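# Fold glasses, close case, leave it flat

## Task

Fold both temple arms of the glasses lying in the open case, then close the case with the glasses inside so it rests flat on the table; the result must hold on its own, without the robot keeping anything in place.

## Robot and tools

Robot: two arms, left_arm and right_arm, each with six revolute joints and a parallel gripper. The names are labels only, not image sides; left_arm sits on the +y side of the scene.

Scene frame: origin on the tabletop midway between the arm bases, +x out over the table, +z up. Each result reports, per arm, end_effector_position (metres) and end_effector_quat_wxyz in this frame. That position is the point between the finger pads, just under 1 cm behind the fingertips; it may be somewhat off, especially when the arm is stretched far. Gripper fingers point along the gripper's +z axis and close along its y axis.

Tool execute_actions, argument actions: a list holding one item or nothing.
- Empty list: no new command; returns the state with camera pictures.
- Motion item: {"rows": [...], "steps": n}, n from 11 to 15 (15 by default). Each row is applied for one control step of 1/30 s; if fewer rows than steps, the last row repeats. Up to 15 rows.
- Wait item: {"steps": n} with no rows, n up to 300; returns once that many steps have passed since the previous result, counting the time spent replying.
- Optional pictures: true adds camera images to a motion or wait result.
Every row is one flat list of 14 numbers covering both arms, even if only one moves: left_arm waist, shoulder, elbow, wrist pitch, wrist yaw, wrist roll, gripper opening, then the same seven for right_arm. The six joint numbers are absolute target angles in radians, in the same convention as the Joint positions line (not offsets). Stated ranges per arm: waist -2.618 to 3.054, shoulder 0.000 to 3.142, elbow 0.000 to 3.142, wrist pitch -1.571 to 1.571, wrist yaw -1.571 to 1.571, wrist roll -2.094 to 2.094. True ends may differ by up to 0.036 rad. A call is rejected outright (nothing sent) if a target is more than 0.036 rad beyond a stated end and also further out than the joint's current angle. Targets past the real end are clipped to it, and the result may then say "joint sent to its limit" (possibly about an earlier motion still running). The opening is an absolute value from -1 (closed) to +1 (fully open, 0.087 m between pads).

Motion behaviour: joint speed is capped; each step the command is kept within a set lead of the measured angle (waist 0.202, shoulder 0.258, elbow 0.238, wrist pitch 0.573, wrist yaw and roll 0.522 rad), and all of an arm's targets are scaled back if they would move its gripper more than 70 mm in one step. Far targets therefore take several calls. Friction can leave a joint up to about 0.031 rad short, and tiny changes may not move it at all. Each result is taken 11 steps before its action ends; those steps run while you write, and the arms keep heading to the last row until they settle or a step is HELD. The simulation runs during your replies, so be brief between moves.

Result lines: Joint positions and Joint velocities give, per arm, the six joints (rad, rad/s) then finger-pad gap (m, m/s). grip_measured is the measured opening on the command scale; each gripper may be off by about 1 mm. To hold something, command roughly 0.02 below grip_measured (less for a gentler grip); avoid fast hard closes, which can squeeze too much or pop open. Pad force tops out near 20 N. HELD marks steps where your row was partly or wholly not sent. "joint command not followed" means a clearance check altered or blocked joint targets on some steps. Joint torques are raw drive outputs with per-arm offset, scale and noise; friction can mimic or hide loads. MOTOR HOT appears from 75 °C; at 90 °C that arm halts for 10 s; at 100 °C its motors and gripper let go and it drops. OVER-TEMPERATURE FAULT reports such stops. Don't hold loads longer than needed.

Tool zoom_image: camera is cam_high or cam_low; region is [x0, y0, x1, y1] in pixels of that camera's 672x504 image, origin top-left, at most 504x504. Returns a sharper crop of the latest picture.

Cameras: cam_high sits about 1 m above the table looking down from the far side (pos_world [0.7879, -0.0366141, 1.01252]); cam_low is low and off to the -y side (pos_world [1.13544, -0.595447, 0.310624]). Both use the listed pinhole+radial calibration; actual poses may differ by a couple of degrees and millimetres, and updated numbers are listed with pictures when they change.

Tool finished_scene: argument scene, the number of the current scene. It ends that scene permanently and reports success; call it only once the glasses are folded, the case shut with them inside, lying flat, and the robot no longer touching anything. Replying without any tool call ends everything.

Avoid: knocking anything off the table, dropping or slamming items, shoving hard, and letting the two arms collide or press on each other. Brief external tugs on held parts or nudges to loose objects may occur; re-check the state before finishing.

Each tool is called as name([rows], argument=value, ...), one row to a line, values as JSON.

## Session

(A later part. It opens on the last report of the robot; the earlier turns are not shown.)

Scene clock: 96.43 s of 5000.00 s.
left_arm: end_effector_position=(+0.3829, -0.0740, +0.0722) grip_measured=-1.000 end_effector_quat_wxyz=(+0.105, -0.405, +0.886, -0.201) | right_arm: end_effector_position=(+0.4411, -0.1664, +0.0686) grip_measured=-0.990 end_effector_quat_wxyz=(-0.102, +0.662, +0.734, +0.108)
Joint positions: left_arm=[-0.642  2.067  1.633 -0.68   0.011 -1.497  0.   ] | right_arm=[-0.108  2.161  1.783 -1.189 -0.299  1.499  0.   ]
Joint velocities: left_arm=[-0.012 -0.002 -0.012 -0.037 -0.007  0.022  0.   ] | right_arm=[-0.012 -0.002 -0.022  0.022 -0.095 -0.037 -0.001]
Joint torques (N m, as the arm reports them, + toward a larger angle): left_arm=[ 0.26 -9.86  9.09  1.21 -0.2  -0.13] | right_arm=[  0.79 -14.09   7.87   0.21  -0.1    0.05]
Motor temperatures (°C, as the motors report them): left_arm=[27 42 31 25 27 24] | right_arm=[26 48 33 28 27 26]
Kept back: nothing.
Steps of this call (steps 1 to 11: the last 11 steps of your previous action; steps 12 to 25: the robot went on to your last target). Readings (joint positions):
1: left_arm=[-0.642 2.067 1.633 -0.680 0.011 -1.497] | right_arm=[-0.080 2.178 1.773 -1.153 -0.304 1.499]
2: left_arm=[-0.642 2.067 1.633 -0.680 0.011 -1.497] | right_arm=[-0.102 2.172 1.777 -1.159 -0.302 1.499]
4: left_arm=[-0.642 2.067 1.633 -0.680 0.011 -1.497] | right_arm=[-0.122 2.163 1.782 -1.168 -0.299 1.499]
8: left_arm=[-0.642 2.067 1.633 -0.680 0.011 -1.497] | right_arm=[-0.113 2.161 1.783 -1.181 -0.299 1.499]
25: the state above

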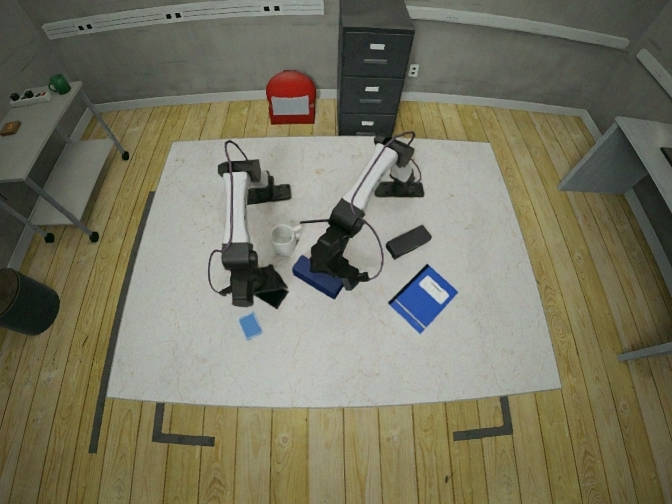

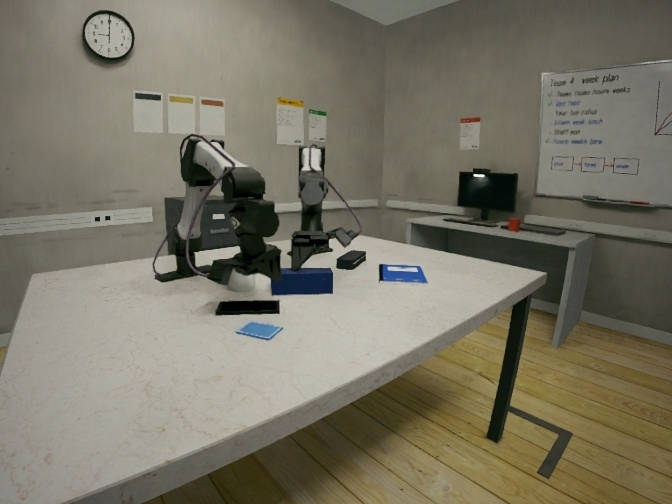

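execute_actions([
  {"rows":[[-0.64,1.95,1.65,-0.68,0,-1.5,-1,-0.1,2.15,1.8,-1.2,-0.3,1.5,-1]]},
])

execute_actions([
  {"steps":20},
])

finished_scene(scene=2)

Scene clock: 96.90 s of 5000.00 s.
left_arm: end_effector_position=(+0.3829, -0.0740, +0.0991) grip_measured=-1.000 end_effector_quat_wxyz=(+0.117, -0.403, +0.880, -0.222) | right_arm: end_effector_position=(+0.4410, -0.1664, +0.0686) grip_measured=-0.990 end_effector_quat_wxyz=(-0.102, +0.662, +0.734, +0.108)
Joint positions: left_arm=[-0.642  2.009  1.633 -0.688  0.01  -1.497  0.   ] | right_arm=[-0.108  2.161  1.783 -1.19  -0.299  1.499  0.   ]
Joint velocities: left_arm=[-0.012 -0.603  0.007 -0.037 -0.066 -0.007  0.   ] | right_arm=[ 0.022  0.017 -0.007 -0.066  0.007  0.037 -0.001]
Joint torques (N m, as the arm reports them, + toward a larger angle): left_arm=[  0.27 -14.03   9.35   1.37  -0.19  -0.14] | right_arm=[  0.69 -14.12   7.81   0.2   -0.12   0.04]
Motor temperatures (°C, as the motors report them): left_arm=[27 42 31 26 27 24] | right_arm=[26 48 33 28 27 26]
Steps of this call (steps 1 to 10: the robot went on to your last target; steps 11 to 14: the first 4 steps of this action). Readings (joint positions):
11: left_arm=[-0.642 2.058 1.633 -0.681 0.011 -1.497] | right_arm=[-0.108 2.161 1.783 -1.190 -0.299 1.499]
12: left_arm=[-0.642 2.046 1.633 -0.688 0.011 -1.497] | right_arm=[-0.108 2.161 1.783 -1.190 -0.299 1.499]
14: the state above

Scene clock: 97.57 s of 5000.00 s.
left_arm: end_effector_position=(+0.3837, -0.0743, +0.1255) grip_measured=-1.000 end_effector_quat_wxyz=(+0.131, -0.399, +0.873, -0.246) | right_arm: end_effector_position=(+0.4410, -0.1664, +0.0686) grip_measured=-0.990 end_effector_quat_wxyz=(-0.102, +0.662, +0.734, +0.108)
Joint positions: left_arm=[-0.642  1.955  1.633 -0.684  0.009 -1.497  0.   ] | right_arm=[-0.108  2.161  1.783 -1.19  -0.299  1.499  0.   ]
Joint velocities: left_arm=[-0.007  0.002 -0.012 -0.037 -0.007 -0.051  0.   ] | right_arm=[ 0.002 -0.007  0.002 -0.007 -0.051  0.007 -0.001]
Joint torques (N m, as the arm reports them, + toward a larger angle): left_arm=[  0.29 -12.23   9.37   1.43  -0.19  -0.14] | right_arm=[  0.67 -14.05   7.75   0.23  -0.11   0.07]
Motor temperatures (°C, as the motors report them): left_arm=[27 42 31 26 27 24] | right_arm=[26 48 33 28 27 26]
Kept back: nothing.
Steps of this call (steps 1 to 11: the last 11 steps of your previous action; steps 12 to 20: the robot went on to your last target). Readings (joint positions):
1: left_arm=[-0.642 1.991 1.633 -0.688 0.010 -1.497] | right_arm=[-0.108 2.161 1.783 -1.190 -0.299 1.499]
2: left_arm=[-0.642 1.975 1.633 -0.687 0.010 -1.497] | right_arm=[-0.108 2.161 1.783 -1.190 -0.299 1.499]
4: left_arm=[-0.642 1.957 1.633 -0.685 0.009 -1.497] | right_arm=[-0.108 2.161 1.783 -1.190 -0.299 1.499]
8: left_arm=[-0.642 1.955 1.633 -0.684 0.009 -1.497] | right_arm=[-0.108 2.161 1.783 -1.190 -0.299 1.499]
20: the state above

The scene is finished: the task was done.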